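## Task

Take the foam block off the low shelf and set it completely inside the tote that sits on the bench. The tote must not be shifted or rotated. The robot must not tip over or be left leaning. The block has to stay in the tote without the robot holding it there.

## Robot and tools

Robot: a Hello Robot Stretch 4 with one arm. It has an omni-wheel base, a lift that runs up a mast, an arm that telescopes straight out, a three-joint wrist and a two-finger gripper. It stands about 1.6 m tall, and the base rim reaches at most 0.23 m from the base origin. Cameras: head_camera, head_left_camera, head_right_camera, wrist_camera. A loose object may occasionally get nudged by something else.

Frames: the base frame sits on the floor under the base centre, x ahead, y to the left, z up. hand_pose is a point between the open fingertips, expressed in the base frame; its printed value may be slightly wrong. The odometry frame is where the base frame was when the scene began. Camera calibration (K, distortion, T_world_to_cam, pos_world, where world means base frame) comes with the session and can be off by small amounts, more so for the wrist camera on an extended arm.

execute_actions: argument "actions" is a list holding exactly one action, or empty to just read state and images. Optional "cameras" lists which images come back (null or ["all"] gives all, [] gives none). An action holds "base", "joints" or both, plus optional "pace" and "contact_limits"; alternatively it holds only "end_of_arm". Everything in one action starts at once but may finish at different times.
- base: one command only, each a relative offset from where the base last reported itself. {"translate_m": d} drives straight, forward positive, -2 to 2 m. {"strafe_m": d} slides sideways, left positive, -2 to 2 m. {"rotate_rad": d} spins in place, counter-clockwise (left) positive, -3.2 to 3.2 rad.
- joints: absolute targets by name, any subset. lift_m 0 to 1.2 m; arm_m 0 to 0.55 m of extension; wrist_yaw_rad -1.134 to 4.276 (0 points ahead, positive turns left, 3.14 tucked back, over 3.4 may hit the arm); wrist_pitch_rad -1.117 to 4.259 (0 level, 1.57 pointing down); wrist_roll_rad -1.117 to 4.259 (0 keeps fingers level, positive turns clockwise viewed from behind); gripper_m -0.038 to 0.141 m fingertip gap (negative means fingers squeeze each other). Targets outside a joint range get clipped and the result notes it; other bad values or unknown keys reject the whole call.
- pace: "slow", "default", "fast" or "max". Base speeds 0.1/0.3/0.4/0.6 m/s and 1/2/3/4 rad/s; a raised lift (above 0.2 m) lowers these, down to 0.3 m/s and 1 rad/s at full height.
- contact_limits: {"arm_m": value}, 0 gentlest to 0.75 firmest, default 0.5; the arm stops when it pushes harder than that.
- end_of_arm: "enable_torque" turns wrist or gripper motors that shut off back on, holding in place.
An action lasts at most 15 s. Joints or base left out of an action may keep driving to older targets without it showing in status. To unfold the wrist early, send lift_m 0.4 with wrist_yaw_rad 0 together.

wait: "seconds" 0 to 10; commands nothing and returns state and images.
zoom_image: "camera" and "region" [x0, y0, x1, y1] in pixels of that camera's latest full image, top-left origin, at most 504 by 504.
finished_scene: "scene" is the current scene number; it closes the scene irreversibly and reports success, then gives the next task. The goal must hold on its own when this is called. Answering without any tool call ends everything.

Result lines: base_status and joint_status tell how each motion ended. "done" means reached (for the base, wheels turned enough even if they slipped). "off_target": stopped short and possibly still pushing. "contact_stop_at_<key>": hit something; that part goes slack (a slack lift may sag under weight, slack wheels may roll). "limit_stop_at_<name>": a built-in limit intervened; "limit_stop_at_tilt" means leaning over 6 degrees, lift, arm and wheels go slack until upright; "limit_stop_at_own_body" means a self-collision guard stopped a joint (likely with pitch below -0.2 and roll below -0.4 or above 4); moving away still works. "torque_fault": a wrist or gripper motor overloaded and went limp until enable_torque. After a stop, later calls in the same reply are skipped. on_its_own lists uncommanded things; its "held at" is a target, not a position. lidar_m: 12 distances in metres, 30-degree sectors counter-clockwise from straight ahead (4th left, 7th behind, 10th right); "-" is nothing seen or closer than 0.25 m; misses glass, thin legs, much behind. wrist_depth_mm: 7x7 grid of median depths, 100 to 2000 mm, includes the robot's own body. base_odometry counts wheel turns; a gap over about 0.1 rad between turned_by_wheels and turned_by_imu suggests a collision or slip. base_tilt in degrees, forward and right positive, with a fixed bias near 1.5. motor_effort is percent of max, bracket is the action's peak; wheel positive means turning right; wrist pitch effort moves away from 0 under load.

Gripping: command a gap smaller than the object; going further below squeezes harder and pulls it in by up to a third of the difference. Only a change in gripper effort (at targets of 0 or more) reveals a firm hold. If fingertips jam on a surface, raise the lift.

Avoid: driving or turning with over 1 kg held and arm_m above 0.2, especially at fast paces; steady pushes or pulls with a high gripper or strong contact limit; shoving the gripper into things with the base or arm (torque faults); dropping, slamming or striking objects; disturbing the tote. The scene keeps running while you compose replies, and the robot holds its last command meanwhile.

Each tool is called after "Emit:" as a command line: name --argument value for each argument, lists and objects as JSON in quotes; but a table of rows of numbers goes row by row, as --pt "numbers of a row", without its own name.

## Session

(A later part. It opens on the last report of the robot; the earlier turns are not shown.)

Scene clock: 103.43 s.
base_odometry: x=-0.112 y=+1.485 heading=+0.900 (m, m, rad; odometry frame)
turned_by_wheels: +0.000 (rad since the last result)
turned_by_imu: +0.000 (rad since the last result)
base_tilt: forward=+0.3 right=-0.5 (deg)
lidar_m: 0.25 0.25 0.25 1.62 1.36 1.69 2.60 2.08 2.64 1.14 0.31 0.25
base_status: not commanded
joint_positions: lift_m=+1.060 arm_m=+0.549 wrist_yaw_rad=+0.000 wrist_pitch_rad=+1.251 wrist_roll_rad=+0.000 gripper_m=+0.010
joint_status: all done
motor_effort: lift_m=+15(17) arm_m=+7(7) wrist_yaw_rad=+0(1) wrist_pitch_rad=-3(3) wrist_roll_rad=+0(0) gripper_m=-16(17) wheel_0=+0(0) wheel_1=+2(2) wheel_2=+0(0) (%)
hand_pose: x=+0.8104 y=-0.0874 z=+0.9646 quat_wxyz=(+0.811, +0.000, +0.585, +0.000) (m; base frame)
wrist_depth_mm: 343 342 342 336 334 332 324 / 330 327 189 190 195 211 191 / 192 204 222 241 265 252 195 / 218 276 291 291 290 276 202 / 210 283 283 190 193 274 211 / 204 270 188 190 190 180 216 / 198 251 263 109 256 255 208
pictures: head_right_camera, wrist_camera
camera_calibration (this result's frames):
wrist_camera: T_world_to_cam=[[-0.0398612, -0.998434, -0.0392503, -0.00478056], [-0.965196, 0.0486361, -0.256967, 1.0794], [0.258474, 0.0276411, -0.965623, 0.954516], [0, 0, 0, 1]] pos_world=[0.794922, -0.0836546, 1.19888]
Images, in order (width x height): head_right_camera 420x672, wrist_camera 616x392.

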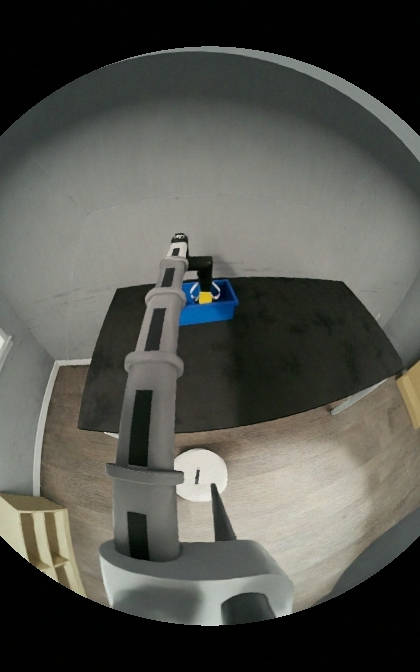

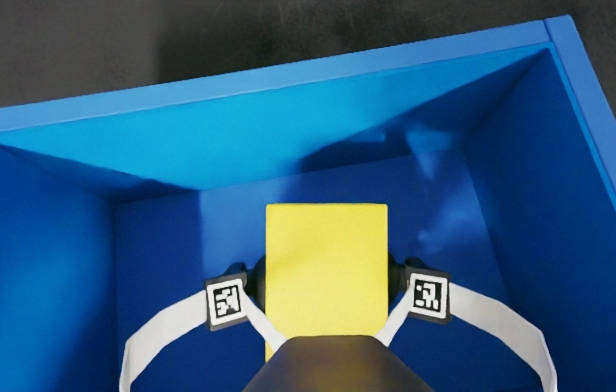

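Emit:
execute_actions --actions '[{"joints":{"lift_m":1.04},"pace":"slow"}]' --cameras '[]'

Emit:
execute_actions --actions '[{"joints":{"gripper_m":0.11}}]' --cameras '[]'

Emit:
execute_actions --actions '[{"joints":{"lift_m":1.19}}]' --cameras '["head_right_camera","wrist_camera"]'

Scene clock: 108.57 s.
base_odometry: x=-0.112 y=+1.485 heading=+0.900 (m, m, rad; odometry frame)
turned_by_wheels: +0.000 (rad since the last result)
turned_by_imu: +0.000 (rad since the last result)
base_tilt: forward=+0.3 right=-0.5 (deg)
lidar_m: 0.25 0.25 0.27 1.61 1.34 1.70 2.60 2.09 2.65 1.13 0.30 0.25
base_status: not commanded
joint_positions: lift_m=+1.040 arm_m=+0.549 wrist_yaw_rad=+0.000 wrist_pitch_rad=+1.251 wrist_roll_rad=+0.000 gripper_m=+0.010
joint_status: all done
motor_effort: lift_m=+15(15) arm_m=+7(7) wrist_yaw_rad=+0(0) wrist_pitch_rad=-3(2) wrist_roll_rad=-1(0) gripper_m=-18(16) wheel_0=+0(0) wheel_1=+2(2) wheel_2=+0(0) (%)
hand_pose: x=+0.8104 y=-0.0874 z=+0.9446 quat_wxyz=(+0.811, +0.000, +0.585, +0.000) (m; base frame)
wrist_depth_mm: 320 319 317 314 171 171 172 / 168 168 171 181 195 211 189 / 191 206 222 241 266 252 195 / 217 271 272 271 270 264 202 / 210 264 263 190 193 255 210 / 204 253 188 190 190 180 216 / 198 241 243 110 239 238 209
pictures: none
No camera images: the call's "cameras" was empty. Leave "cameras" out to get every camera's image.

Scene clock: 110.40 s.
base_odometry: x=-0.112 y=+1.485 heading=+0.900 (m, m, rad; odometry frame)
turned_by_wheels: +0.000 (rad since the last result)
turned_by_imu: +0.000 (rad since the last result)
base_tilt: forward=+0.3 right=-0.5 (deg)
lidar_m: 0.25 0.25 0.27 1.63 1.37 1.68 2.62 2.09 2.63 1.12 0.30 0.25
base_status: not commanded
joint_positions: lift_m=+1.040 arm_m=+0.549 wrist_yaw_rad=+0.000 wrist_pitch_rad=+1.250 wrist_roll_rad=+0.000 gripper_m=+0.110
joint_status: all done
motor_effort: lift_m=+16(15) arm_m=+7(7) wrist_yaw_rad=-1(1) wrist_pitch_rad=-3(3) wrist_roll_rad=+0(0) gripper_m=+1(20) wheel_0=+0(0) wheel_1=+2(2) wheel_2=+0(0) (%)
hand_pose: x=+0.8105 y=-0.0874 z=+0.9447 quat_wxyz=(+0.811, +0.000, +0.585, +0.000) (m; base frame)
wrist_depth_mm: 322 320 317 314 170 171 172 / 168 168 171 181 195 211 189 / 191 206 222 240 265 252 195 / 218 271 273 272 270 264 202 / 210 264 263 216 256 254 210 / 204 254 219 207 208 243 217 / 198 242 244 109 239 237 223
pictures: none
No camera images: the call's "cameras" was empty. Leave "cameras" out to get every camera's image.

Scene clock: 112.10 s.
base_odometry: x=-0.112 y=+1.485 heading=+0.900 (m, m, rad; odometry frame)
turned_by_wheels: +0.000 (rad since the last result)
turned_by_imu: +0.000 (rad since the last result)
base_tilt: forward=+0.3 right=-0.6 (deg)
lidar_m: 0.25 0.25 0.25 1.63 1.37 1.69 2.64 2.06 2.61 1.14 0.32 0.25
base_status: not commanded
joint_positions: lift_m=+1.190 arm_m=+0.549 wrist_yaw_rad=+0.000 wrist_pitch_rad=+1.251 wrist_roll_rad=+0.000 gripper_m=+0.110
joint_status: all done
motor_effort: lift_m=+22(18) arm_m=+7(7) wrist_yaw_rad=+0(1) wrist_pitch_rad=-2(1) wrist_roll_rad=+0(0) gripper_m=+1(0) wheel_0=+0(0) wheel_1=+2(2) wheel_2=+0(0) (%)
hand_pose: x=+0.8105 y=-0.0874 z=+1.0941 quat_wxyz=(+0.811, +0.000, +0.585, +0.000) (m; base frame)
wrist_depth_mm: 462 477 488 484 484 480 480 / 480 480 473 469 469 459 455 / 459 455 452 449 445 442 439 / 442 342 332 357 394 347 421 / 421 332 413 404 410 296 404 / 404 310 218 351 384 276 389 / 392 279 382 109 377 300 373
pictures: head_right_camera, wrist_camera
camera_calibration (this result's frames):
wrist_camera: T_world_to_cam=[[-0.0396769, -0.998441, -0.0392564, 0.000178725], [-0.965162, 0.048464, -0.257127, 1.1129], [0.258628, 0.0276868, -0.96558, 1.07935], [0, 0, 0, 1]] pos_world=[0.794987, -0.0836412, 1.32837]
Images, in order (width x height): head_right_camera 420x672, wrist_camera 616x392.

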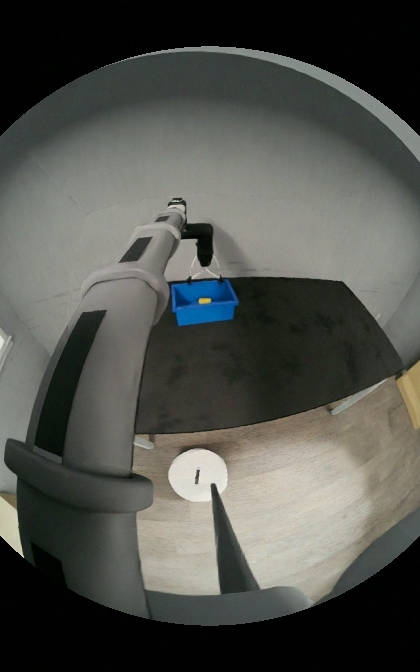

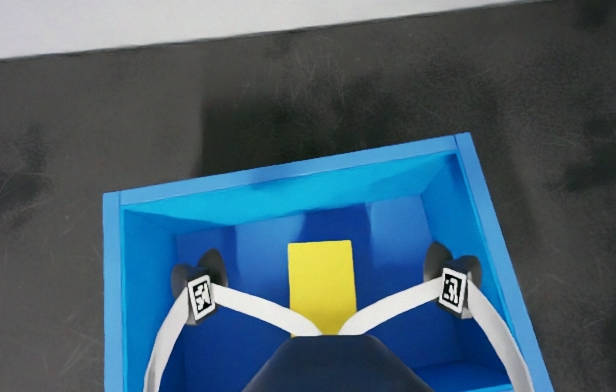

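Emit:
finished_scene --scene 2

The scene is finished: the task was done.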